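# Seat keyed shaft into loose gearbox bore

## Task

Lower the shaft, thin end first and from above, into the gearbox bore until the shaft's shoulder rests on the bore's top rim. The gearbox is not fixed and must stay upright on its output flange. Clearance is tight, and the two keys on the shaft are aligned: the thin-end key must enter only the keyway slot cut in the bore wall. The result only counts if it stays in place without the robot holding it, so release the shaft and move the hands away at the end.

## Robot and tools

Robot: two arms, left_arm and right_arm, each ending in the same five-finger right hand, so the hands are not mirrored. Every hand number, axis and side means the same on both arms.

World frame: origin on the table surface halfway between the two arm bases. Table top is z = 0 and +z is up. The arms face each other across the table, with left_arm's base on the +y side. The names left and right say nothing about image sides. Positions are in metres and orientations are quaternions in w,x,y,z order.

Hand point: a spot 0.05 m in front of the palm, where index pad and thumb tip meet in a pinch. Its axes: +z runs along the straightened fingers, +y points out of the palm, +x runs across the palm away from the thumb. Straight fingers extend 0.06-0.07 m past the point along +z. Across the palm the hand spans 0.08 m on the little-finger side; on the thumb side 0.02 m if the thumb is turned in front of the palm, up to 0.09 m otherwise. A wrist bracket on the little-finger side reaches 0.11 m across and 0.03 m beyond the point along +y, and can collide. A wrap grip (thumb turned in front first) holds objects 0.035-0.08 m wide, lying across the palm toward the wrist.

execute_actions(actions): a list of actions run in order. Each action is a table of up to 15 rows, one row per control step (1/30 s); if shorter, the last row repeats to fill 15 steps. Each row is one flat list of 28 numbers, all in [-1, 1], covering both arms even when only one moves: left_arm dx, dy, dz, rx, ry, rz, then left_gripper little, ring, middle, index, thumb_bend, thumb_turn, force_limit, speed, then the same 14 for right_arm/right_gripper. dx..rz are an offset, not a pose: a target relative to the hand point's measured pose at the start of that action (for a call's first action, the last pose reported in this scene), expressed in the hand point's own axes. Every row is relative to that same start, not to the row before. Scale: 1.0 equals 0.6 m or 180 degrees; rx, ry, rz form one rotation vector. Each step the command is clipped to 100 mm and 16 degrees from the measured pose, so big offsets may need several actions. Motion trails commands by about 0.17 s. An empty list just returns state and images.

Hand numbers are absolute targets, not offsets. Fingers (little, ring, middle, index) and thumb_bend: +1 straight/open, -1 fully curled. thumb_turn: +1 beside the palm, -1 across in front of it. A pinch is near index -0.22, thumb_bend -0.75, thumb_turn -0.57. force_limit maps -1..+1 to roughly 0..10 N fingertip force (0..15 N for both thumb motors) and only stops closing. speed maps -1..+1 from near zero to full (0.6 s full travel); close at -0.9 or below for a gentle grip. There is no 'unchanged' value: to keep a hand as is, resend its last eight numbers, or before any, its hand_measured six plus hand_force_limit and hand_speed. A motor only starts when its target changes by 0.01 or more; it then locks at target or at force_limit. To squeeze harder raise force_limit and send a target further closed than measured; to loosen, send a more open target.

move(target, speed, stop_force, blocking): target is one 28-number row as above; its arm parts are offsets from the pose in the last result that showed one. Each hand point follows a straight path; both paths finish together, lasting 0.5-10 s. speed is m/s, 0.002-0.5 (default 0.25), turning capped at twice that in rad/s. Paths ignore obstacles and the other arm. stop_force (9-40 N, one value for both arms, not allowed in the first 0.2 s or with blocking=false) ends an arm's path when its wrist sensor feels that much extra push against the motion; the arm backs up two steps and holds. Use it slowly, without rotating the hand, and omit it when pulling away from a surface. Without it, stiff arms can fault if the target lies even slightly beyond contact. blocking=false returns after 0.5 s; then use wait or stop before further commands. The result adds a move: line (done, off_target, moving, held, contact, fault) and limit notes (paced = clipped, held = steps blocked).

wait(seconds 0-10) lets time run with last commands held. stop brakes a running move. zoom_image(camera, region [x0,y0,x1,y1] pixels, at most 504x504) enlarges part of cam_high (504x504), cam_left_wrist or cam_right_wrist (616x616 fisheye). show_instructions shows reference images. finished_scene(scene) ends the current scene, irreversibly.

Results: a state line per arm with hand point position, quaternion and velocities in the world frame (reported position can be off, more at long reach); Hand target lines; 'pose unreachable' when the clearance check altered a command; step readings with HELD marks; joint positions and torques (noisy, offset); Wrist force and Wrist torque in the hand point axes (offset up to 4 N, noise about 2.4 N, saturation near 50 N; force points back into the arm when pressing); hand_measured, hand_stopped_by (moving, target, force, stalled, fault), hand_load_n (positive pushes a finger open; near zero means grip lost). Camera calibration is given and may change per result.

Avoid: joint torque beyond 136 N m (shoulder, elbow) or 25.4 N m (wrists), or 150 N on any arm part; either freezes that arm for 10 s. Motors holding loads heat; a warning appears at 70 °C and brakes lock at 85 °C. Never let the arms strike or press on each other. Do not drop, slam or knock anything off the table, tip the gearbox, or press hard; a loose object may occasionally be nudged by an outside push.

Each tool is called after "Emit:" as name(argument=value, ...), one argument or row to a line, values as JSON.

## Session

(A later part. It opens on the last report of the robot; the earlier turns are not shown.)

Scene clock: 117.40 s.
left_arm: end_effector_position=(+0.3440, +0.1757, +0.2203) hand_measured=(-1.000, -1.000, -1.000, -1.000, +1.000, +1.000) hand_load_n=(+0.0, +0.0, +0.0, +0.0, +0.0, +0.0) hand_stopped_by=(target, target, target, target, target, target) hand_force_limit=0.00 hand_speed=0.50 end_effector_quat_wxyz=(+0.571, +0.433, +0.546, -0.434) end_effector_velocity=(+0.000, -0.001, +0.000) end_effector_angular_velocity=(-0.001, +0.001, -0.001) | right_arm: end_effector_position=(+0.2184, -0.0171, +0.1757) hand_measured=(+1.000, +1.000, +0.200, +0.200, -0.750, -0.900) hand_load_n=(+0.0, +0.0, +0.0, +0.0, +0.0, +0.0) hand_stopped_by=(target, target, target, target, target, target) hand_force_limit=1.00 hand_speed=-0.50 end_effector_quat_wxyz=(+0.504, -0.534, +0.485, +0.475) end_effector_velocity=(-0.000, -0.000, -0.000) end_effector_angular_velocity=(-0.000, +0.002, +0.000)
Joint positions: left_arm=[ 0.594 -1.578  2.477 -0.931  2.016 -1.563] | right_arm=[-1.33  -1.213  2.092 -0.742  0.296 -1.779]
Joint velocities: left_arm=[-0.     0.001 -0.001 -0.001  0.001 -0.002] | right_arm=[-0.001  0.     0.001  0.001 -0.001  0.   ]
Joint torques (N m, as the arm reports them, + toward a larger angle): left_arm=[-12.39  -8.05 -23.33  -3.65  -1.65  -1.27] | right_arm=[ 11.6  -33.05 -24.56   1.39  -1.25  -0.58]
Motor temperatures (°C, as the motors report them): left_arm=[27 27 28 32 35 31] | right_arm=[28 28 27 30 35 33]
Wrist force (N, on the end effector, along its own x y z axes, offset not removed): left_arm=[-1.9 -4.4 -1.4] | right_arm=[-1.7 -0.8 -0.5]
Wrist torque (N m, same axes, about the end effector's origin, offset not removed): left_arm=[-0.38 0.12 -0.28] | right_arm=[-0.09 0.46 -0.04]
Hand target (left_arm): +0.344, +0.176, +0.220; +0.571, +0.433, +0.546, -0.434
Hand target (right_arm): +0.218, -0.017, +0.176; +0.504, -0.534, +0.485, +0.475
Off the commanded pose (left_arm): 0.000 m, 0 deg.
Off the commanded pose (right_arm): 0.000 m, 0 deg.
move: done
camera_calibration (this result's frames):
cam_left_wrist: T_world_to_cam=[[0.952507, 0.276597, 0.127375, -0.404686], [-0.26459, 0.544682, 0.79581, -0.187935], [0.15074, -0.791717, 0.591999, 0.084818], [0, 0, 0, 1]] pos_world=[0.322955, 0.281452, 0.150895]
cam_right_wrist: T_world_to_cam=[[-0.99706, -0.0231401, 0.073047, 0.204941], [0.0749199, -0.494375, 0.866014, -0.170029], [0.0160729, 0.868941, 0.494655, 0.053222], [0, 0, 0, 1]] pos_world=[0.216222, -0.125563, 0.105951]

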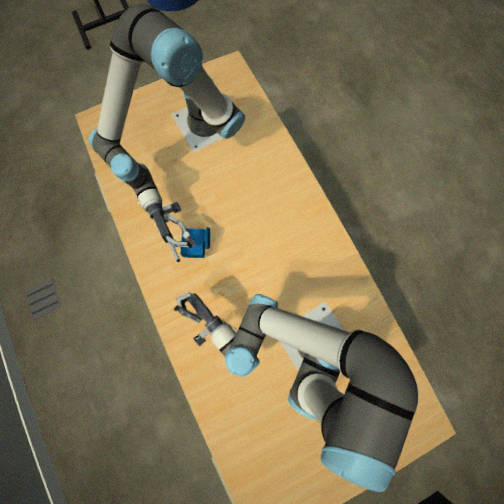

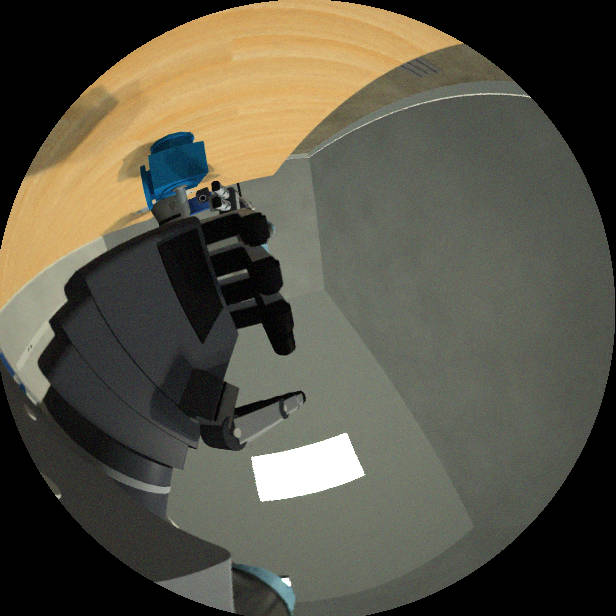

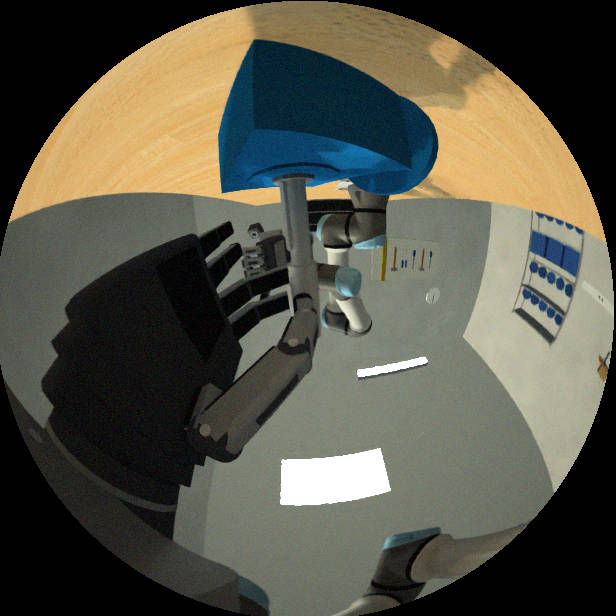

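Emit:
move(
  target=[0,0,0,0,0,0,-1,-1,-1,-1,1,1,0,0.5,0,0,0,0,0,0,1,1,-0.55,-0.55,-0.75,-0.9,1,-0.7],
)

Emit:
move(
  target=[0,0,0,0,0,0,-1,-1,-1,-1,1,1,0,0.5,-0.004,0,0,0,0,0,1,1,-0.55,-0.55,-0.75,-0.9,1,-0.7],
  speed=0.01,
)

Emit:
move(
  target=[0,0,0,0,0,0,-1,-1,-1,-1,1,1,0,0.5,0,0.0019,-0.0007,0.03,0.0022,0.0012,1,1,-0.55,-0.55,-0.75,-0.9,1,-0.7],
  speed=0.04,
)

Emit:
zoom_image(
  camera="cam_right_wrist",
  region=[268,160,318,200],
)

Emit:
move(
  target=[0,0,0,0,0,0,-1,-1,-1,-1,1,1,0,0.5,0.02,0.0015,0.0008,0,0,0,1,1,-0.55,-0.55,-0.75,-0.9,1,-0.7],
  speed=0.004,
  stop_force=12,
)

Scene clock: 118.40 s.
left_arm: end_effector_position=(+0.3440, +0.1757, +0.2203) hand_measured=(-1.000, -1.000, -1.000, -1.000, +1.000, +1.000) hand_load_n=(+0.0, +0.0, +0.0, +0.0, +0.0, +0.0) hand_stopped_by=(target, target, target, target, target, target) hand_force_limit=0.00 hand_speed=0.50 end_effector_quat_wxyz=(+0.571, +0.433, +0.546, -0.434) end_effector_velocity=(+0.001, -0.001, +0.001) end_effector_angular_velocity=(-0.002, -0.003, -0.000) | right_arm: end_effector_position=(+0.2184, -0.0171, +0.1758) hand_measured=(+1.000, +1.000, +0.052, +0.044, -0.748, -0.900) hand_load_n=(+0.0, +0.0, +9.5, +11.0, +4.0, -1.5) hand_stopped_by=(target, target, force, force, target, target) hand_force_limit=1.00 hand_speed=-0.70 end_effector_quat_wxyz=(+0.504, -0.534, +0.485, +0.475) end_effector_velocity=(-0.000, +0.000, -0.000) end_effector_angular_velocity=(-0.000, +0.001, +0.000)
Joint positions: left_arm=[ 0.594 -1.578  2.477 -0.931  2.016 -1.563] | right_arm=[-1.33  -1.213  2.092 -0.742  0.296 -1.779]
Joint velocities: left_arm=[ 0.     0.001 -0.003 -0.002  0.001  0.001] | right_arm=[ 0.     0.     0.     0.001 -0.    -0.   ]
Joint torques (N m, as the arm reports them, + toward a larger angle): left_arm=[-12.9   -7.71 -23.07  -3.64  -1.58  -1.26] | right_arm=[ 10.23 -30.06 -19.77   1.17  -0.34   0.09]
Motor temperatures (°C, as the motors report them): left_arm=[27 27 28 32 35 31] | right_arm=[28 28 27 30 35 33]
Wrist force (N, on the end effector, along its own x y z axes, offset not removed): left_arm=[-2.6 -1.3 1.5] | right_arm=[-3.9 -2.9 1.4]
Wrist torque (N m, same axes, about the end effector's origin, offset not removed): left_arm=[-0.29 0.30 -0.27] | right_arm=[-0.13 0.05 -0.08]
Hand target (left_arm): +0.344, +0.176, +0.220; +0.571, +0.433, +0.546, -0.434
Hand target (right_arm): +0.218, -0.017, +0.176; +0.504, -0.534, +0.485, +0.475
Off the commanded pose (left_arm): 0.000 m, 0 deg.
Off the commanded pose (right_arm): 0.000 m, 0 deg.
move: done
camera_calibration (this result's frames):
cam_left_wrist: T_world_to_cam=[[0.952507, 0.276597, 0.127375, -0.404686], [-0.26459, 0.544683, 0.79581, -0.187935], [0.150739, -0.791716, 0.591999, 0.0848179], [0, 0, 0, 1]] pos_world=[0.322955, 0.281452, 0.150895]
cam_right_wrist: T_world_to_cam=[[-0.997064, -0.0231556, 0.0729897, 0.204958], [0.0748775, -0.49439, 0.866009, -0.170032], [0.0160324, 0.868932, 0.494672, 0.0532108], [0, 0, 0, 1]] pos_world=[0.216235, -0.125553, 0.105968]

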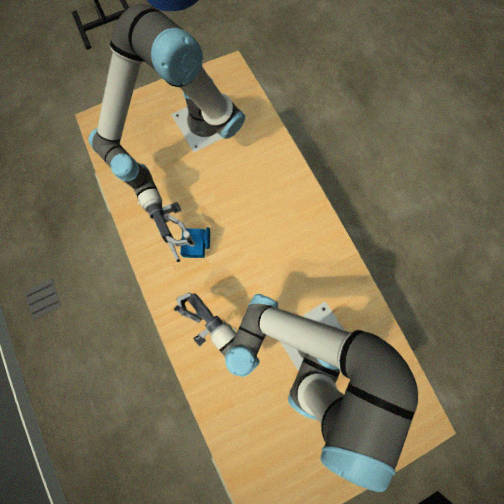

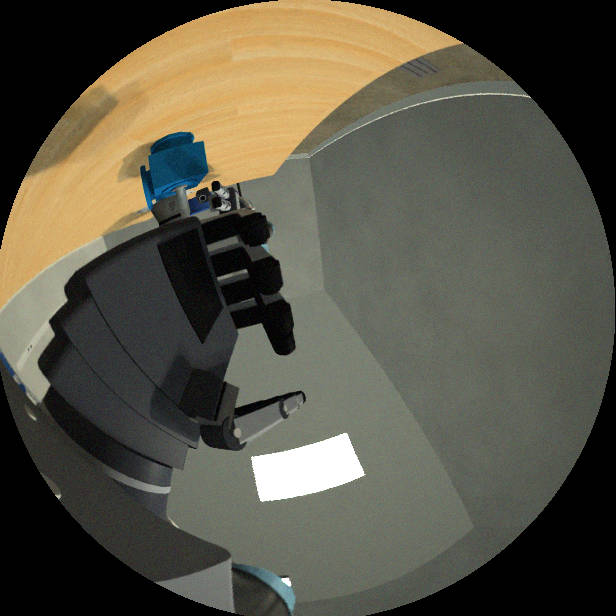

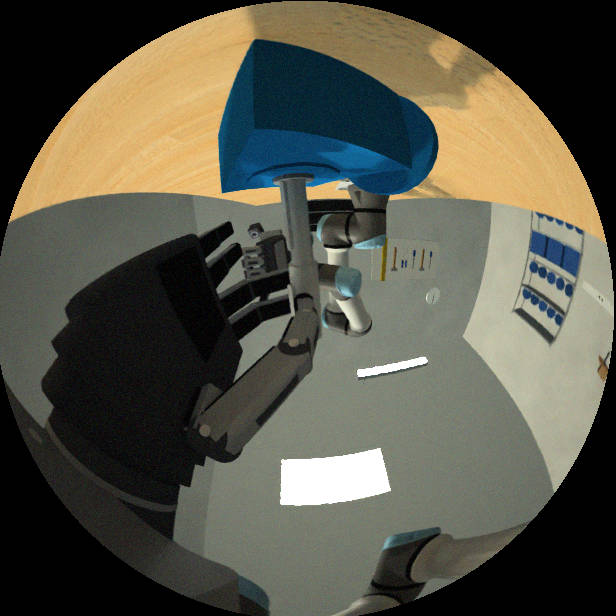

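Scene clock: 119.10 s.
left_arm: end_effector_position=(+0.3440, +0.1757, +0.2203) hand_measured=(-1.000, -1.000, -1.000, -1.000, +1.000, +1.000) hand_load_n=(+0.0, +0.0, +0.0, +0.0, +0.0, +0.0) hand_stopped_by=(target, target, target, target, target, target) hand_force_limit=0.00 hand_speed=0.50 end_effector_quat_wxyz=(+0.571, +0.433, +0.546, -0.434) end_effector_velocity=(+0.000, -0.001, +0.000) end_effector_angular_velocity=(-0.000, -0.002, -0.000) | right_arm: end_effector_position=(+0.2182, -0.0170, +0.1781) hand_measured=(+1.000, +1.000, +0.052, +0.044, -0.746, -0.900) hand_load_n=(+0.0, +0.0, +9.0, +10.0, +6.5, -2.0) hand_stopped_by=(target, target, force, force, target, target) hand_force_limit=1.00 hand_speed=-0.70 end_effector_quat_wxyz=(+0.504, -0.534, +0.485, +0.475) end_effector_velocity=(-0.000, -0.000, +0.000) end_effector_angular_velocity=(-0.000, +0.001, -0.001)
Joint positions: left_arm=[ 0.594 -1.578  2.477 -0.931  2.016 -1.563] | right_arm=[-1.33  -1.218  2.091 -0.736  0.296 -1.779]
Joint velocities: left_arm=[-0.001  0.001 -0.001 -0.001 -0.001  0.002] | right_arm=[-0.001 -0.001  0.     0.002  0.    -0.   ]
Joint torques (N m, as the arm reports them, + toward a larger angle): left_arm=[-12.76  -7.54 -24.04  -3.58  -1.69  -1.24] | right_arm=[ 12.27 -33.99 -25.05   1.63   2.34   1.66]
Motor temperatures (°C, as the motors report them): left_arm=[27 27 28 32 35 31] | right_arm=[28 28 27 30 35 33]
Wrist force (N, on the end effector, along its own x y z axes, offset not removed): left_arm=[-2.0 0.2 0.0] | right_arm=[0.9 -0.1 -0.2]
Wrist torque (N m, same axes, about the end effector's origin, offset not removed): left_arm=[0.12 0.48 0.00] | right_arm=[-0.02 0.26 0.07]
Hand target (left_arm): +0.344, +0.176, +0.220; +0.571, +0.433, +0.546, -0.434
Hand target (right_arm): +0.218, -0.017, +0.178; +0.504, -0.534, +0.485, +0.475
Off the commanded pose (left_arm): 0.000 m, 0 deg.
Off the commanded pose (right_arm): 0.000 m, 0 deg.
move: done
camera_calibration (this result's frames):
cam_left_wrist: T_world_to_cam=[[0.952507, 0.276597, 0.127375, -0.404686], [-0.26459, 0.544682, 0.79581, -0.187935], [0.15074, -0.791717, 0.591999, 0.084818], [0, 0, 0, 1]] pos_world=[0.322955, 0.281452, 0.150895]
cam_right_wrist: T_world_to_cam=[[-0.997062, -0.0231534, 0.0730111, 0.204598], [0.0748948, -0.494401, 0.866002, -0.172011], [0.0160459, 0.868926, 0.494682, 0.0519689], [0, 0, 0, 1]] pos_world=[0.216046, -0.125462, 0.108315]

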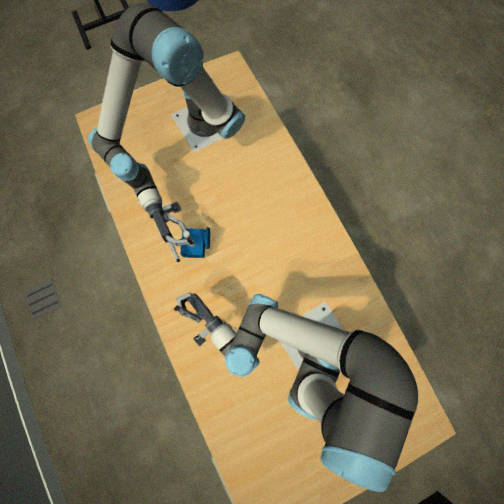

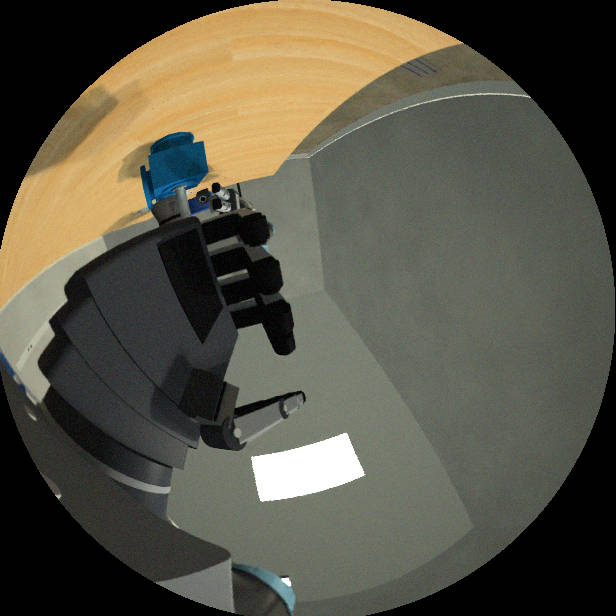

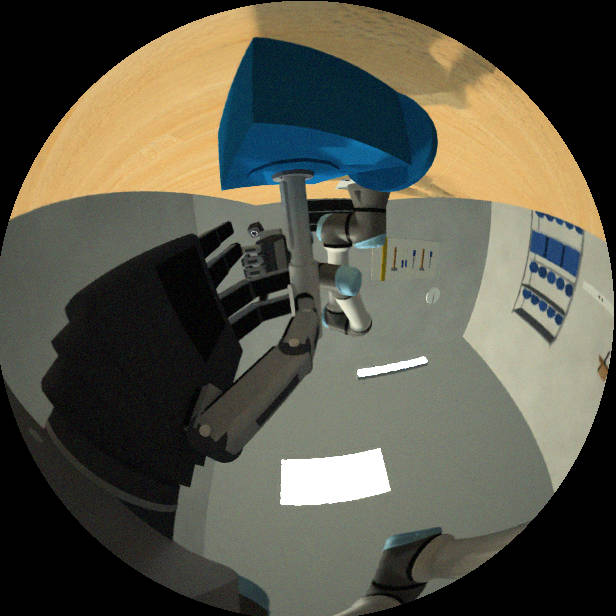

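Scene clock: 120.50 s.
left_arm: end_effector_position=(+0.3440, +0.1757, +0.2203) hand_measured=(-1.000, -1.000, -1.000, -1.000, +1.000, +1.000) hand_load_n=(+0.0, +0.0, +0.0, +0.0, +0.0, +0.0) hand_stopped_by=(target, target, target, target, target, target) hand_force_limit=0.00 hand_speed=0.50 end_effector_quat_wxyz=(+0.571, +0.433, +0.546, -0.434) end_effector_velocity=(-0.000, +0.000, -0.000) end_effector_angular_velocity=(+0.001, +0.001, -0.000) | right_arm: end_effector_position=(+0.2171, -0.0175, +0.1780) hand_measured=(+1.000, +1.000, +0.052, +0.044, -0.746, -0.900) hand_load_n=(+0.0, +0.0, +10.0, +9.5, +6.0, -2.5) hand_stopped_by=(target, target, force, force, target, target) hand_force_limit=1.00 hand_speed=-0.70 end_effector_quat_wxyz=(+0.526, -0.510, +0.509, +0.451) end_effector_velocity=(-0.001, -0.000, -0.000) end_effector_angular_velocity=(+0.000, +0.002, -0.009)
Joint positions: left_arm=[ 0.594 -1.578  2.477 -0.931  2.016 -1.563] | right_arm=[-1.324 -1.267  2.167 -0.797  0.396 -1.742]
Joint velocities: left_arm=[-0.    -0.001  0.001  0.001  0.    -0.001] | right_arm=[ 0.001 -0.005  0.008 -0.006  0.01   0.005]
Joint torques (N m, as the arm reports them, + toward a larger angle): left_arm=[-12.72  -7.76 -23.86  -3.54  -1.66  -1.29] | right_arm=[ 12.49 -31.12  -4.06  -1.58   2.19   2.18]
Motor temperatures (°C, as the motors report them): left_arm=[27 27 28 32 35 31] | right_arm=[28 28 27 30 35 33]
Wrist force (N, on the end effector, along its own x y z axes, offset not removed): left_arm=[-1.9 -1.5 0.6] | right_arm=[0.9 -1.6 3.6]
Wrist torque (N m, same axes, about the end effector's origin, offset not removed): left_arm=[-0.42 -0.08 -0.26] | right_arm=[-0.11 0.19 -0.08]
Hand target (left_arm): +0.344, +0.176, +0.220; +0.571, +0.433, +0.546, -0.434
Hand target (right_arm): +0.217, -0.017, +0.178; +0.526, -0.510, +0.509, +0.451
Off the commanded pose (left_arm): 0.000 m, 0 deg.
Off the commanded pose (right_arm): 0.000 m, 0 deg.
move: done
camera_calibration (this result's frames):
cam_left_wrist: T_world_to_cam=[[0.952507, 0.276597, 0.127375, -0.404686], [-0.26459, 0.544682, 0.79581, -0.187935], [0.15074, -0.791717, 0.591999, 0.0848181], [0, 0, 0, 1]] pos_world=[0.322955, 0.281452, 0.150895]
cam_right_wrist: T_world_to_cam=[[-0.994851, 0.0703042, 0.0730043, 0.204639], [0.0282347, -0.499543, 0.865829, -0.161985], [0.0973402, 0.863432, 0.494985, 0.0346168], [0, 0, 0, 1]] pos_world=[0.20479, -0.125195, 0.108177]

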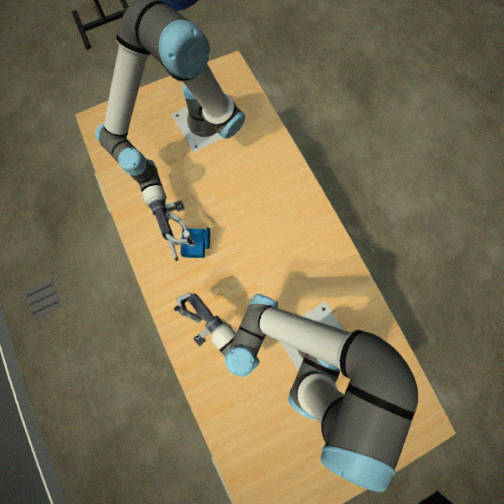

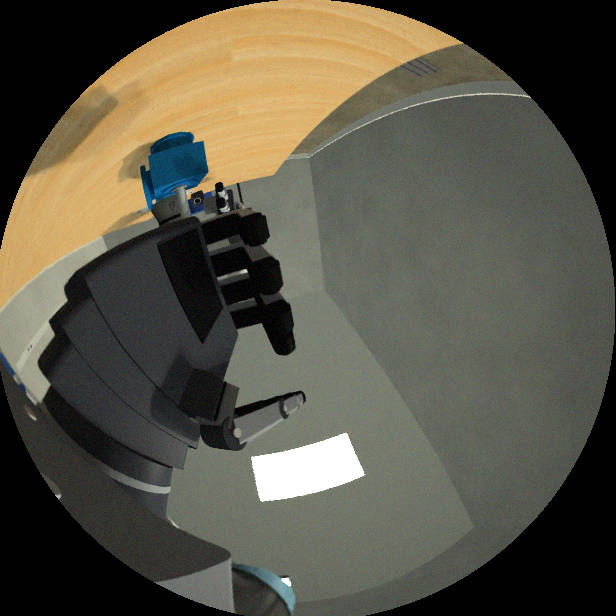

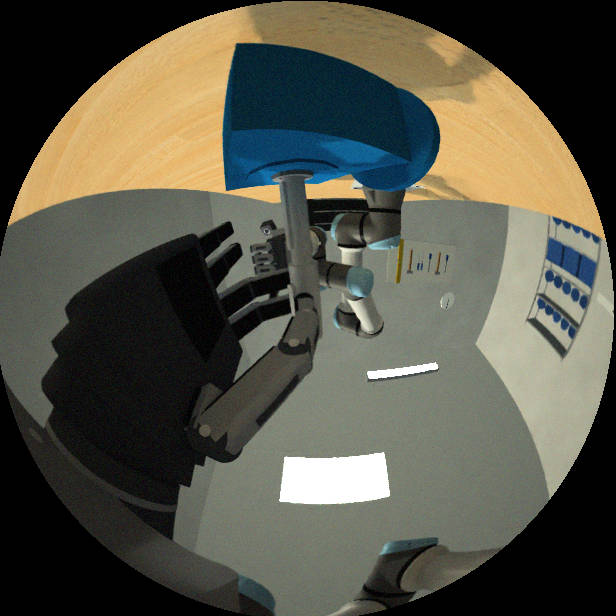

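Region (268, 160, 318, 200) of cam_right_wrist's 616x616 image, scaled by 10.080, with more detail than that image has; it fills the top 403 rows of this view, and the rest is white.

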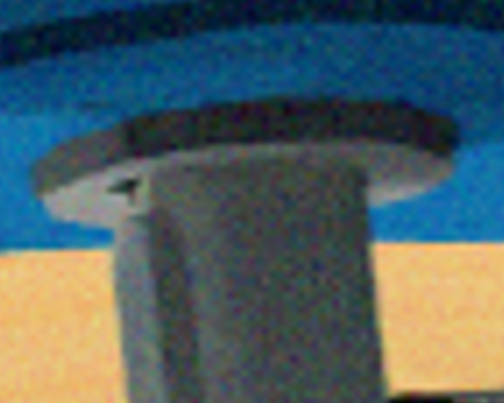

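Scene clock: 121.13 s.
left_arm: end_effector_position=(+0.3440, +0.1757, +0.2203) hand_measured=(-1.000, -1.000, -1.000, -1.000, +1.000, +1.000) hand_load_n=(+0.0, +0.0, +0.0, +0.0, +0.0, +0.0) hand_stopped_by=(target, target, target, target, target, target) hand_force_limit=0.00 hand_speed=0.50 end_effector_quat_wxyz=(+0.571, +0.433, +0.546, -0.434) end_effector_velocity=(-0.000, -0.000, +0.000) end_effector_angular_velocity=(-0.001, +0.000, -0.001) | right_arm: end_effector_position=(+0.2170, -0.0175, +0.1769) hand_measured=(+1.000, +1.000, +0.052, +0.044, -0.746, -0.900) hand_load_n=(+0.0, +0.0, +10.0, +9.5, +6.5, +1.0) hand_stopped_by=(target, target, force, force, target, target) hand_force_limit=1.00 hand_speed=-0.70 end_effector_quat_wxyz=(+0.526, -0.510, +0.509, +0.451) end_effector_velocity=(-0.001, -0.000, +0.001) end_effector_angular_velocity=(-0.001, +0.002, +0.001)
Joint positions: left_arm=[ 0.594 -1.578  2.477 -0.931  2.016 -1.563] | right_arm=[-1.323 -1.265  2.168 -0.8    0.396 -1.742]
Joint velocities: left_arm=[-0.001 -0.001 -0.    -0.    -0.    -0.001] | right_arm=[ 0.    -0.003  0.001  0.005 -0.001 -0.   ]
Joint torques (N m, as the arm reports them, + toward a larger angle): left_arm=[-12.71  -7.78 -23.7   -3.59  -1.63  -1.1 ] | right_arm=[  8.92 -29.53 -14.47   1.63  -2.62  -1.28]
Motor temperatures (°C, as the motors report them): left_arm=[27 27 28 32 35 31] | right_arm=[28 28 27 30 35 33]
Wrist force (N, on the end effector, along its own x y z axes, offset not removed): left_arm=[-3.3 -0.8 1.8] | right_arm=[-4.1 -5.7 2.1]
Wrist torque (N m, same axes, about the end effector's origin, offset not removed): left_arm=[-0.26 0.43 -0.10] | right_arm=[-0.27 -0.21 0.14]
Hand target (left_arm): +0.344, +0.176, +0.220; +0.571, +0.433, +0.546, -0.434
Hand target (right_arm): +0.217, -0.017, +0.177; +0.526, -0.510, +0.509, +0.451
Off the commanded pose (left_arm): 0.000 m, 0 deg.
Off the commanded pose (right_arm): 0.011 m, 0 deg.
move: contact (right_arm)
camera_calibration (this result's frames):
cam_left_wrist: T_world_to_cam=[[0.952507, 0.276597, 0.127375, -0.404686], [-0.26459, 0.544683, 0.79581, -0.187935], [0.150739, -0.791717, 0.591999, 0.084818], [0, 0, 0, 1]] pos_world=[0.322955, 0.281452, 0.150895]
cam_right_wrist: T_world_to_cam=[[-0.994841, 0.070275, 0.0731583, 0.204625], [0.0283894, -0.499489, 0.865855, -0.161024], [0.0973897, 0.863465, 0.494917, 0.0352002], [0, 0, 0, 1]] pos_world=[0.204712, -0.125204, 0.107033]

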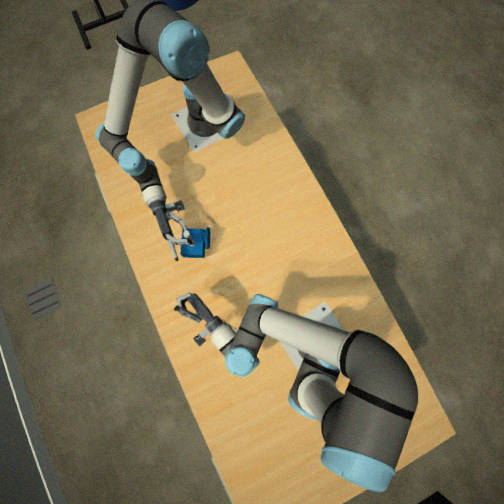

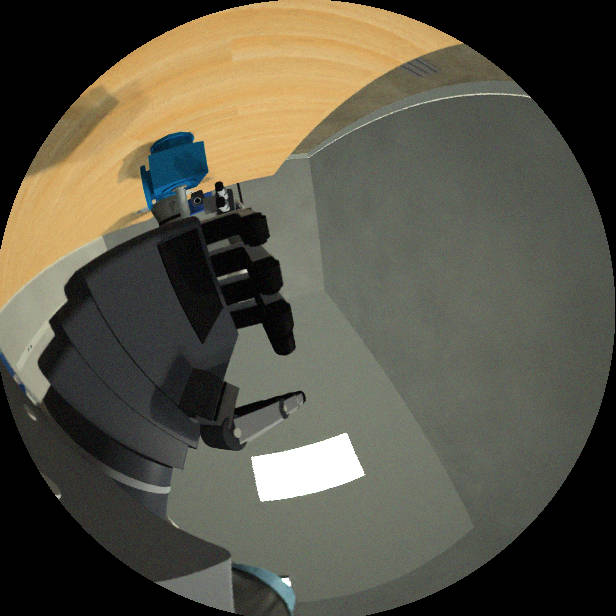

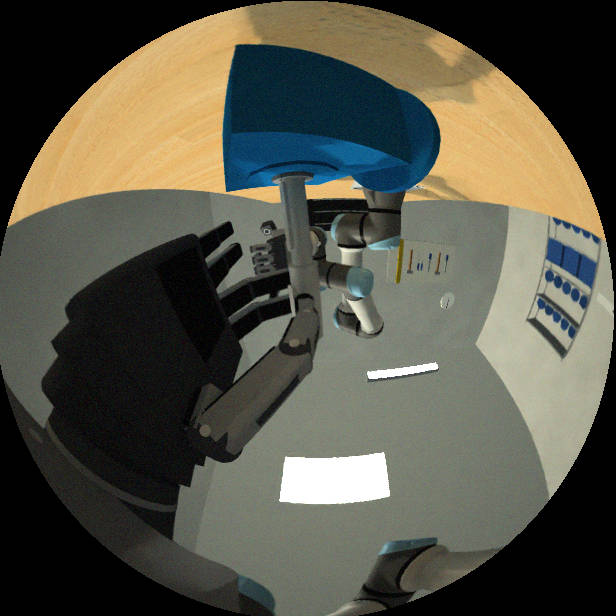

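Emit:
move(
  target=[0,0,0,0,0,0,-1,-1,-1,-1,1,1,0,0.5,-0.002,-0.002,0.003,-0.008,0.005,0,1,1,-0.55,-0.55,-0.75,-0.9,1,-0.7],
  speed=0.015,
)

Emit:
move(
  target=[0,0,0,0,0,0,-1,-1,-1,-1,1,1,0,0.5,0.02,0.0012,0.0011,0,0,0,1,1,-0.55,-0.55,-0.75,-0.9,1,-0.7],
  speed=0.004,
  stop_force=12,
)

Emit:
zoom_image(
  camera="cam_right_wrist",
  region=[268,160,318,200],
)

Scene clock: 122.53 s.
left_arm: end_effector_position=(+0.3440, +0.1757, +0.2203) hand_measured=(-1.000, -1.000, -1.000, -1.000, +1.000, +1.000) hand_load_n=(+0.0, +0.0, +0.0, +0.0, +0.0, +0.0) hand_stopped_by=(target, target, target, target, target, target) hand_force_limit=0.00 hand_speed=0.50 end_effector_quat_wxyz=(+0.571, +0.433, +0.546, -0.434) end_effector_velocity=(-0.000, +0.000, -0.001) end_effector_angular_velocity=(+0.000, +0.002, +0.000) | right_arm: end_effector_position=(+0.2182, -0.0157, +0.1781) hand_measured=(+1.000, +1.000, +0.052, +0.044, -0.746, -0.900) hand_load_n=(+0.0, +0.0, +9.0, +9.0, +7.5, +0.5) hand_stopped_by=(target, target, force, force, target, target) hand_force_limit=1.00 hand_speed=-0.70 end_effector_quat_wxyz=(+0.515, -0.520, +0.508, +0.454) end_effector_velocity=(+0.001, +0.000, +0.000) end_effector_angular_velocity=(-0.004, +0.002, +0.002)
Joint positions: left_arm=[ 0.594 -1.578  2.477 -0.931  2.016 -1.563] | right_arm=[-1.323 -1.252  2.129 -0.721  0.375 -1.791]
Joint velocities: left_arm=[-0.    -0.001  0.002  0.    -0.    -0.001] | right_arm=[-0.001  0.002 -0.007  0.017 -0.002 -0.009]
Joint torques (N m, as the arm reports them, + toward a larger angle): left_arm=[-12.3   -8.12 -23.1   -3.67  -1.62  -1.36] | right_arm=[ 11.63 -18.21 -25.87   1.3   -3.01  -1.56]
Motor temperatures (°C, as the motors report them): left_arm=[27 27 28 32 35 31] | right_arm=[28 28 27 30 35 33]
Wrist force (N, on the end effector, along its own x y z axes, offset not removed): left_arm=[-4.7 -1.4 2.6] | right_arm=[-0.6 0.9 3.3]
Wrist torque (N m, same axes, about the end effector's origin, offset not removed): left_arm=[-0.37 0.32 -0.30] | right_arm=[-0.24 0.36 0.10]
Hand target (left_arm): +0.344, +0.176, +0.220; +0.571, +0.433, +0.546, -0.434
Hand target (right_arm): +0.218, -0.016, +0.178; +0.515, -0.520, +0.508, +0.454
Off the commanded pose (left_arm): 0.000 m, 0 deg.
Off the commanded pose (right_arm): 0.000 m, 0 deg.
move: done
camera_calibration (this result's frames):
cam_left_wrist: T_world_to_cam=[[0.952507, 0.276597, 0.127375, -0.404686], [-0.26459, 0.544683, 0.79581, -0.187935], [0.15074, -0.791717, 0.591999, 0.0848179], [0, 0, 0, 1]] pos_world=[0.322955, 0.281452, 0.150895]
cam_right_wrist: T_world_to_cam=[[-0.996068, 0.0480948, 0.0743988, 0.20532], [0.0419412, -0.483721, 0.874217, -0.165453], [0.0780335, 0.8739, 0.479801, 0.0400501], [0, 0, 0, 1]] pos_world=[0.208326, -0.124908, 0.11015]

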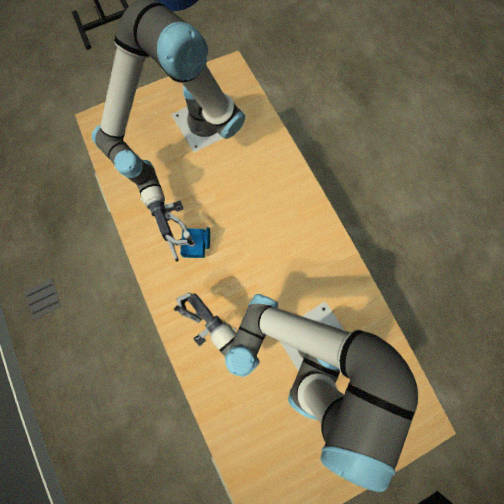

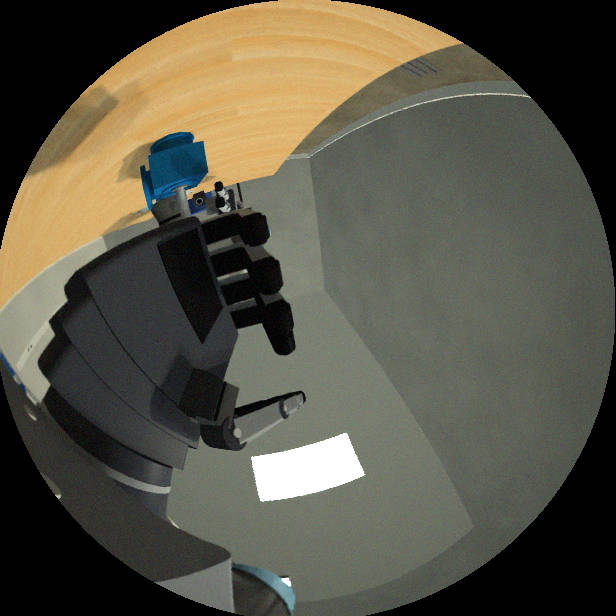

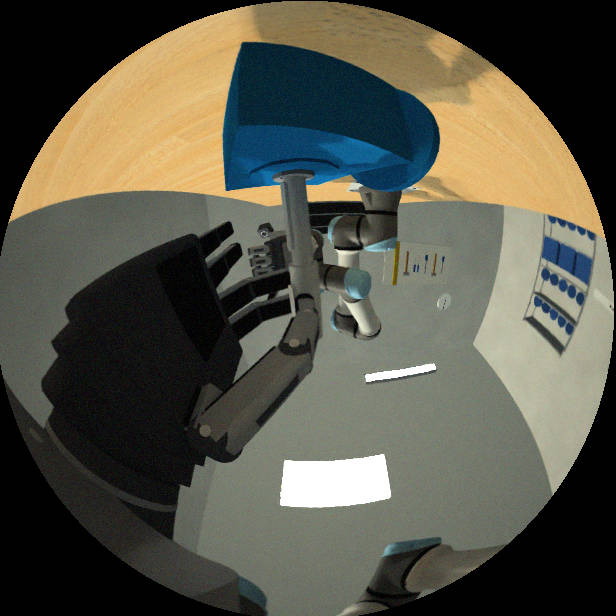

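Scene clock: 123.40 s.
left_arm: end_effector_position=(+0.3440, +0.1757, +0.2203) hand_measured=(-1.000, -1.000, -1.000, -1.000, +1.000, +1.000) hand_load_n=(+0.0, +0.0, +0.0, +0.0, +0.0, +0.0) hand_stopped_by=(target, target, target, target, target, target) hand_force_limit=0.00 hand_speed=0.50 end_effector_quat_wxyz=(+0.571, +0.433, +0.546, -0.434) end_effector_velocity=(+0.001, -0.000, +0.000) end_effector_angular_velocity=(-0.000, -0.001, +0.001) | right_arm: end_effector_position=(+0.2182, -0.0158, +0.1760) hand_measured=(+1.000, +1.000, +0.052, +0.044, -0.746, -0.900) hand_load_n=(+0.0, +0.0, +9.0, +9.5, +6.5, +2.5) hand_stopped_by=(target, target, force, force, target, target) hand_force_limit=1.00 hand_speed=-0.70 end_effector_quat_wxyz=(+0.515, -0.520, +0.508, +0.454) end_effector_velocity=(-0.000, -0.000, +0.001) end_effector_angular_velocity=(-0.000, +0.001, +0.000)
Joint positions: left_arm=[ 0.594 -1.578  2.477 -0.931  2.016 -1.563] | right_arm=[-1.323 -1.248  2.131 -0.727  0.375 -1.792]
Joint velocities: left_arm=[ 0.     0.    -0.002  0.001 -0.     0.001] | right_arm=[ 0.    -0.003 -0.     0.004  0.     0.   ]
Joint torques (N m, as the arm reports them, + toward a larger angle): left_arm=[-12.15  -7.43 -23.72  -3.58  -1.7   -1.2 ] | right_arm=[  7.92 -30.27 -14.86   1.57   0.33   1.24]
Motor temperatures (°C, as the motors report them): left_arm=[27 27 28 32 35 31] | right_arm=[28 28 27 30 35 33]
Wrist force (N, on the end effector, along its own x y z axes, offset not removed): left_arm=[-2.5 -0.8 0.5] | right_arm=[-6.6 -4.4 -0.7]
Wrist torque (N m, same axes, about the end effector's origin, offset not removed): left_arm=[-0.16 0.23 -0.12] | right_arm=[-0.27 0.12 0.09]
Hand target (left_arm): +0.344, +0.176, +0.220; +0.571, +0.433, +0.546, -0.434
Hand target (right_arm): +0.218, -0.016, +0.176; +0.515, -0.520, +0.508, +0.454
Off the commanded pose (left_arm): 0.000 m, 0 deg.
Off the commanded pose (right_arm): 0.010 m, 0 deg.
move: contact (right_arm)
camera_calibration (this result's frames):
cam_left_wrist: T_world_to_cam=[[0.952507, 0.276597, 0.127375, -0.404686], [-0.26459, 0.544683, 0.79581, -0.187935], [0.15074, -0.791716, 0.591999, 0.0848179], [0, 0, 0, 1]] pos_world=[0.322955, 0.281452, 0.150895]
cam_right_wrist: T_world_to_cam=[[-0.996058, 0.0480067, 0.0745944, 0.20539], [0.0421609, -0.483658, 0.874241, -0.163681], [0.0780477, 0.873939, 0.479727, 0.0410774], [0, 0, 0, 1]] pos_world=[0.208275, -0.124925, 0.10807]

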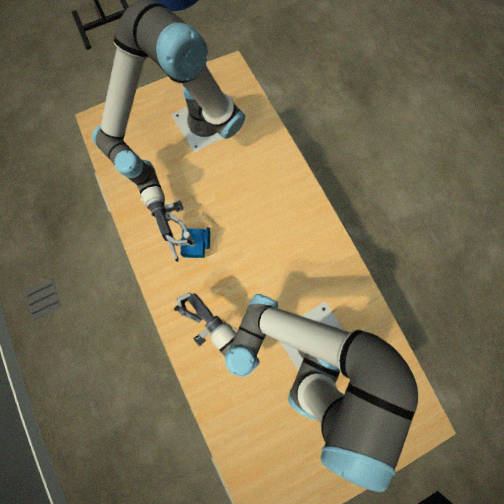

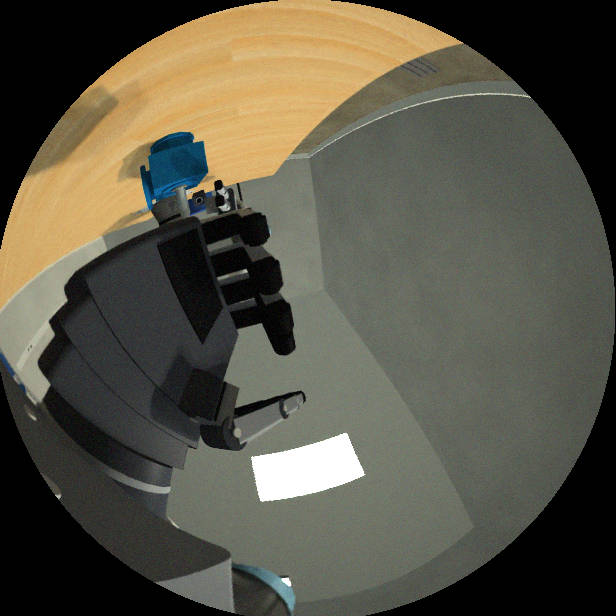

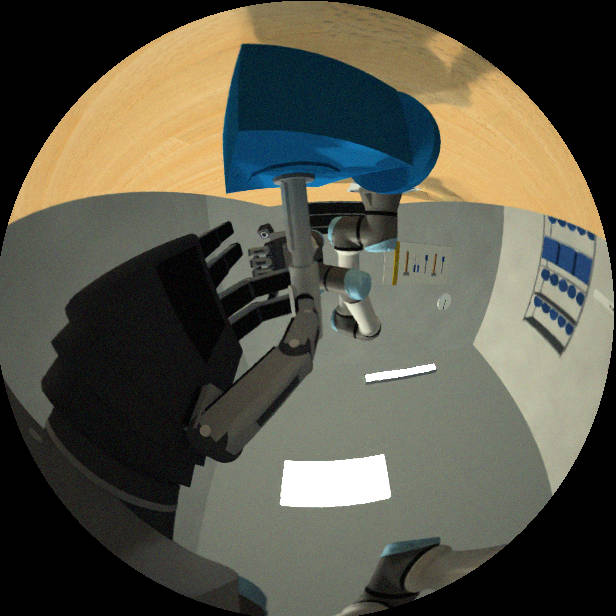

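Region (268, 160, 318, 200) of cam_right_wrist's 616x616 image, scaled by 10.080, with more detail than that image has; it fills the top 403 rows of this view, and the rest is white.

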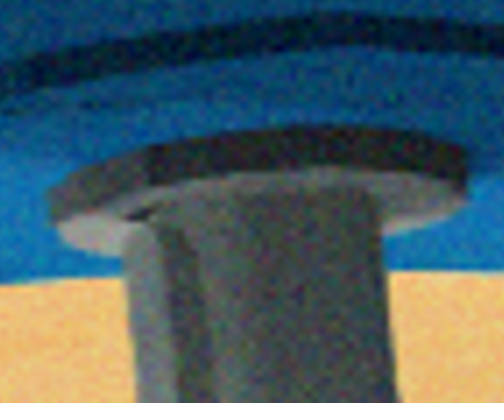

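Emit:
move(
  target=[0,0,0,0,0,0,-1,-1,-1,-1,1,1,0,0.5,-0.0015,-0.0028,0,0,0,0.005,1,1,-0.55,-0.55,-0.75,-0.9,1,-0.7],
  speed=0.015,
)

Emit:
move(
  target=[0,0,0,0,0,0,-1,-1,-1,-1,1,1,0,0.5,0.02,0.0011,0.0011,0,0,0,1,1,-0.55,-0.55,-0.75,-0.9,1,-0.7],
  speed=0.004,
  stop_force=12,
)

Emit:
zoom_image(
  camera="cam_right_wrist",
  region=[268,160,318,200],
)

Scene clock: 124.33 s.
left_arm: end_effector_position=(+0.3440, +0.1757, +0.2203) hand_measured=(-1.000, -1.000, -1.000, -1.000, +1.000, +1.000) hand_load_n=(+0.0, +0.0, +0.0, +0.0, +0.0, +0.0) hand_stopped_by=(target, target, target, target, target, target) hand_force_limit=0.00 hand_speed=0.50 end_effector_quat_wxyz=(+0.571, +0.433, +0.546, -0.434) end_effector_velocity=(-0.000, -0.001, +0.000) end_effector_angular_velocity=(-0.000, -0.001, -0.002) | right_arm: end_effector_position=(+0.2197, -0.0158, +0.1770) hand_measured=(+1.000, +1.000, +0.052, +0.044, -0.746, -0.900) hand_load_n=(+0.0, +0.0, +8.5, +9.0, +7.0, +0.5) hand_stopped_by=(target, target, force, force, target, target) hand_force_limit=1.00 hand_speed=-0.70 end_effector_quat_wxyz=(+0.512, -0.516, +0.512, +0.458) end_effector_velocity=(+0.001, -0.000, +0.000) end_effector_angular_velocity=(+0.000, +0.004, -0.002)
Joint positions: left_arm=[ 0.594 -1.578  2.477 -0.931  2.016 -1.563] | right_arm=[-1.324 -1.246  2.128 -0.725  0.374 -1.777]
Joint velocities: left_arm=[-0.001  0.    -0.001  0.     0.001  0.001] | right_arm=[-0.001  0.    -0.001 -0.     0.001  0.004]
Joint torques (N m, as the arm reports them, + toward a larger angle): left_arm=[-12.27  -8.12 -23.62  -3.54  -1.73  -1.22] | right_arm=[-14.13 -18.3  -26.     1.09  -3.2    2.09]
Motor temperatures (°C, as the motors report them): left_arm=[27 27 28 32 35 31] | right_arm=[28 28 27 30 35 33]
Wrist force (N, on the end effector, along its own x y z axes, offset not removed): left_arm=[-1.1 2.1 0.6] | right_arm=[0.1 1.3 0.7]
Wrist torque (N m, same axes, about the end effector's origin, offset not removed): left_arm=[0.17 0.18 -0.15] | right_arm=[-0.08 0.53 0.18]
Hand target (left_arm): +0.344, +0.176, +0.220; +0.571, +0.433, +0.546, -0.434
Hand target (right_arm): +0.220, -0.016, +0.177; +0.512, -0.516, +0.512, +0.458
Off the commanded pose (left_arm): 0.000 m, 0 deg.
Off the commanded pose (right_arm): 0.000 m, 0 deg.
move: done
camera_calibration (this result's frames):
cam_left_wrist: T_world_to_cam=[[0.952507, 0.276597, 0.127375, -0.404686], [-0.26459, 0.544682, 0.79581, -0.187935], [0.15074, -0.791717, 0.591999, 0.084818], [0, 0, 0, 1]] pos_world=[0.322955, 0.281452, 0.150895]
cam_right_wrist: T_world_to_cam=[[-0.994753, 0.0487741, 0.0899345, 0.203878], [0.0551881, -0.484375, 0.873118, -0.167314], [0.0861476, 0.8735, 0.479142, 0.0388001], [0, 0, 0, 1]] pos_world=[0.208699, -0.124879, 0.109159]

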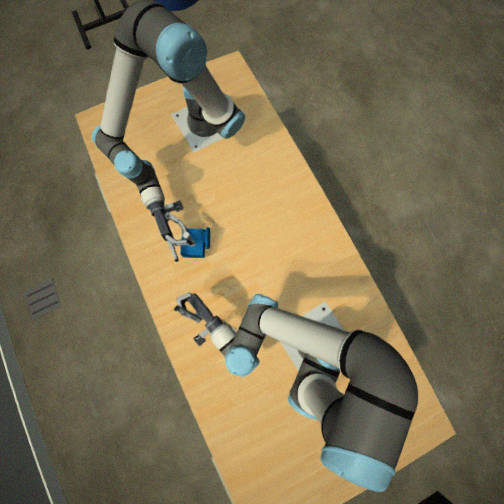

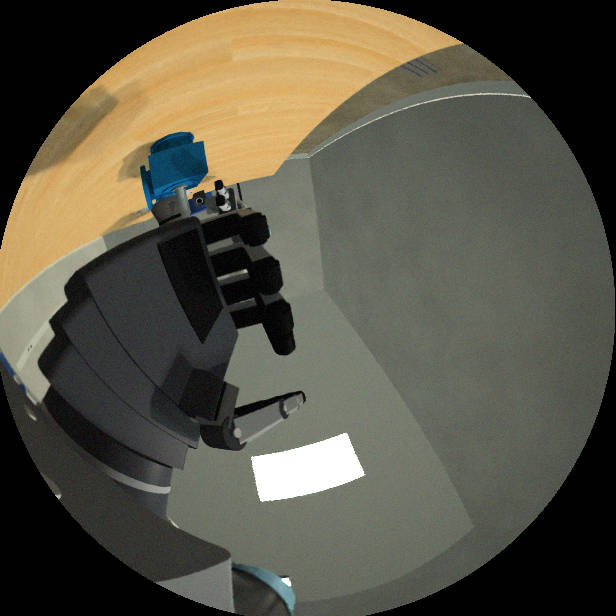

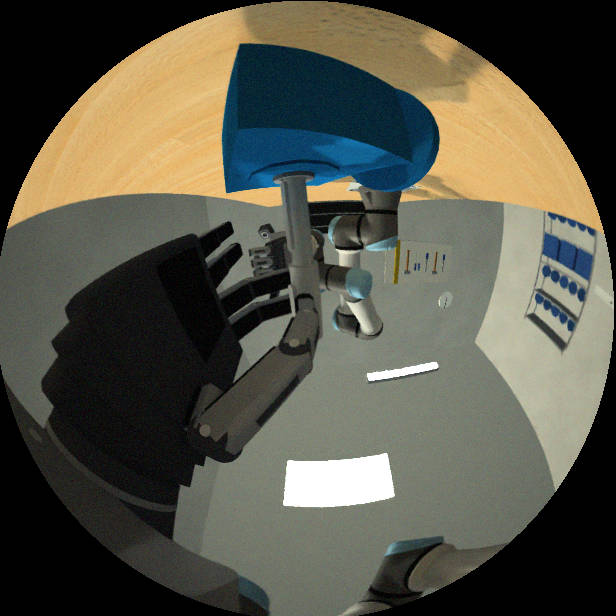

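Scene clock: 125.20 s.
left_arm: end_effector_position=(+0.3440, +0.1757, +0.2203) hand_measured=(-1.000, -1.000, -1.000, -1.000, +1.000, +1.000) hand_load_n=(+0.0, +0.0, +0.0, +0.0, +0.0, +0.0) hand_stopped_by=(target, target, target, target, target, target) hand_force_limit=0.00 hand_speed=0.50 end_effector_quat_wxyz=(+0.571, +0.433, +0.546, -0.434) end_effector_velocity=(-0.000, +0.000, -0.001) end_effector_angular_velocity=(+0.002, +0.001, -0.001) | right_arm: end_effector_position=(+0.2197, -0.0158, +0.1749) hand_measured=(+1.000, +1.000, +0.052, +0.044, -0.746, -0.900) hand_load_n=(+0.0, +0.0, +8.5, +8.5, +7.0, +3.0) hand_stopped_by=(target, target, force, force, target, target) hand_force_limit=1.00 hand_speed=-0.70 end_effector_quat_wxyz=(+0.512, -0.516, +0.512, +0.458) end_effector_velocity=(-0.001, -0.000, +0.001) end_effector_angular_velocity=(-0.000, +0.002, +0.001)
Joint positions: left_arm=[ 0.594 -1.578  2.477 -0.931  2.016 -1.563] | right_arm=[-1.324 -1.242  2.13  -0.731  0.374 -1.777]
Joint velocities: left_arm=[ 0.001  0.     0.001  0.001  0.001 -0.   ] | right_arm=[ 0.    -0.003  0.     0.004 -0.     0.   ]
Joint torques (N m, as the arm reports them, + toward a larger angle): left_arm=[-13.    -7.8  -23.38  -3.6   -1.66  -1.19] | right_arm=[-12.62 -28.76 -16.38   1.44  -2.4   -1.84]
Motor temperatures (°C, as the motors report them): left_arm=[27 27 28 32 35 31] | right_arm=[28 28 27 30 35 33]
Wrist force (N, on the end effector, along its own x y z axes, offset not removed): left_arm=[-4.3 -0.4 -0.2] | right_arm=[-6.6 -1.8 0.3]
Wrist torque (N m, same axes, about the end effector's origin, offset not removed): left_arm=[0.01 0.58 -0.16] | right_arm=[-0.34 0.11 0.14]
Hand target (left_arm): +0.344, +0.176, +0.220; +0.571, +0.433, +0.546, -0.434
Hand target (right_arm): +0.220, -0.016, +0.175; +0.512, -0.516, +0.512, +0.458
Off the commanded pose (left_arm): 0.000 m, 0 deg.
Off the commanded pose (right_arm): 0.010 m, 0 deg.
move: contact (right_arm)
camera_calibration (this result's frames):
cam_left_wrist: T_world_to_cam=[[0.952507, 0.276597, 0.127375, -0.404686], [-0.26459, 0.544682, 0.79581, -0.187935], [0.15074, -0.791717, 0.591999, 0.0848179], [0, 0, 0, 1]] pos_world=[0.322955, 0.281452, 0.150895]
cam_right_wrist: T_world_to_cam=[[-0.994734, 0.0487723, 0.0901381, 0.203989], [0.0553745, -0.484306, 0.873145, -0.16554], [0.0862397, 0.873538, 0.479055, 0.0398274], [0, 0, 0, 1]] pos_world=[0.208647, -0.124912, 0.107074]

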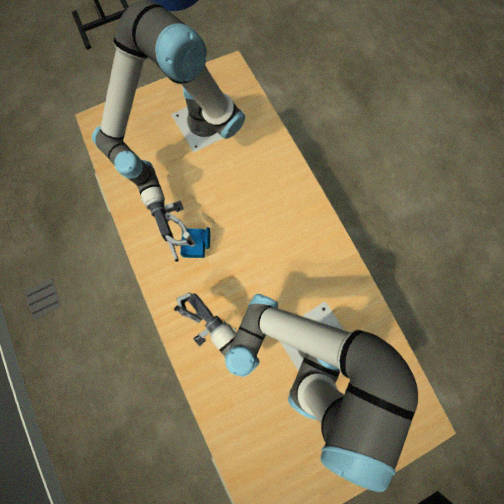

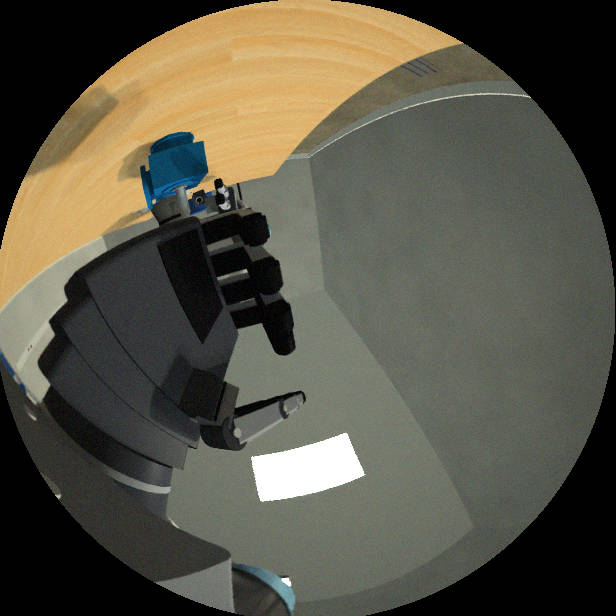

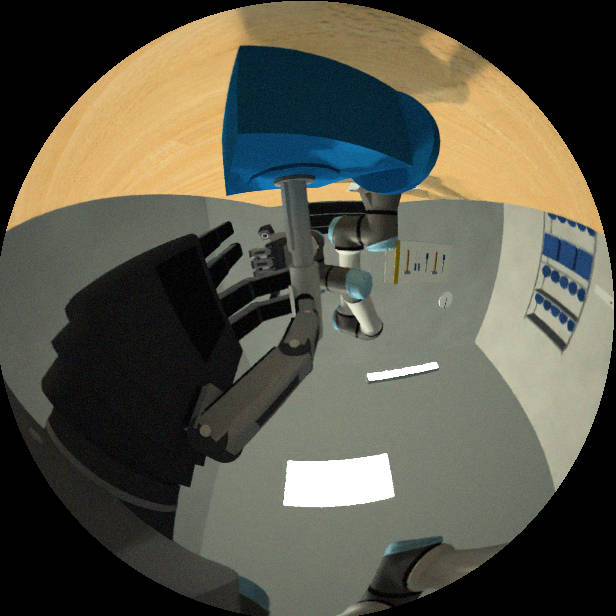

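Region (268, 160, 318, 200) of cam_right_wrist's 616x616 image, scaled by 10.080, with more detail than that image has; it fills the top 403 rows of this view, and the rest is white.

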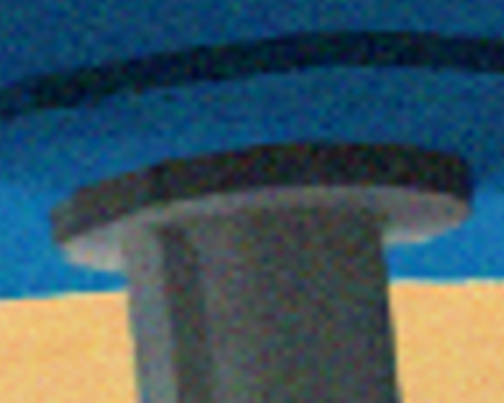

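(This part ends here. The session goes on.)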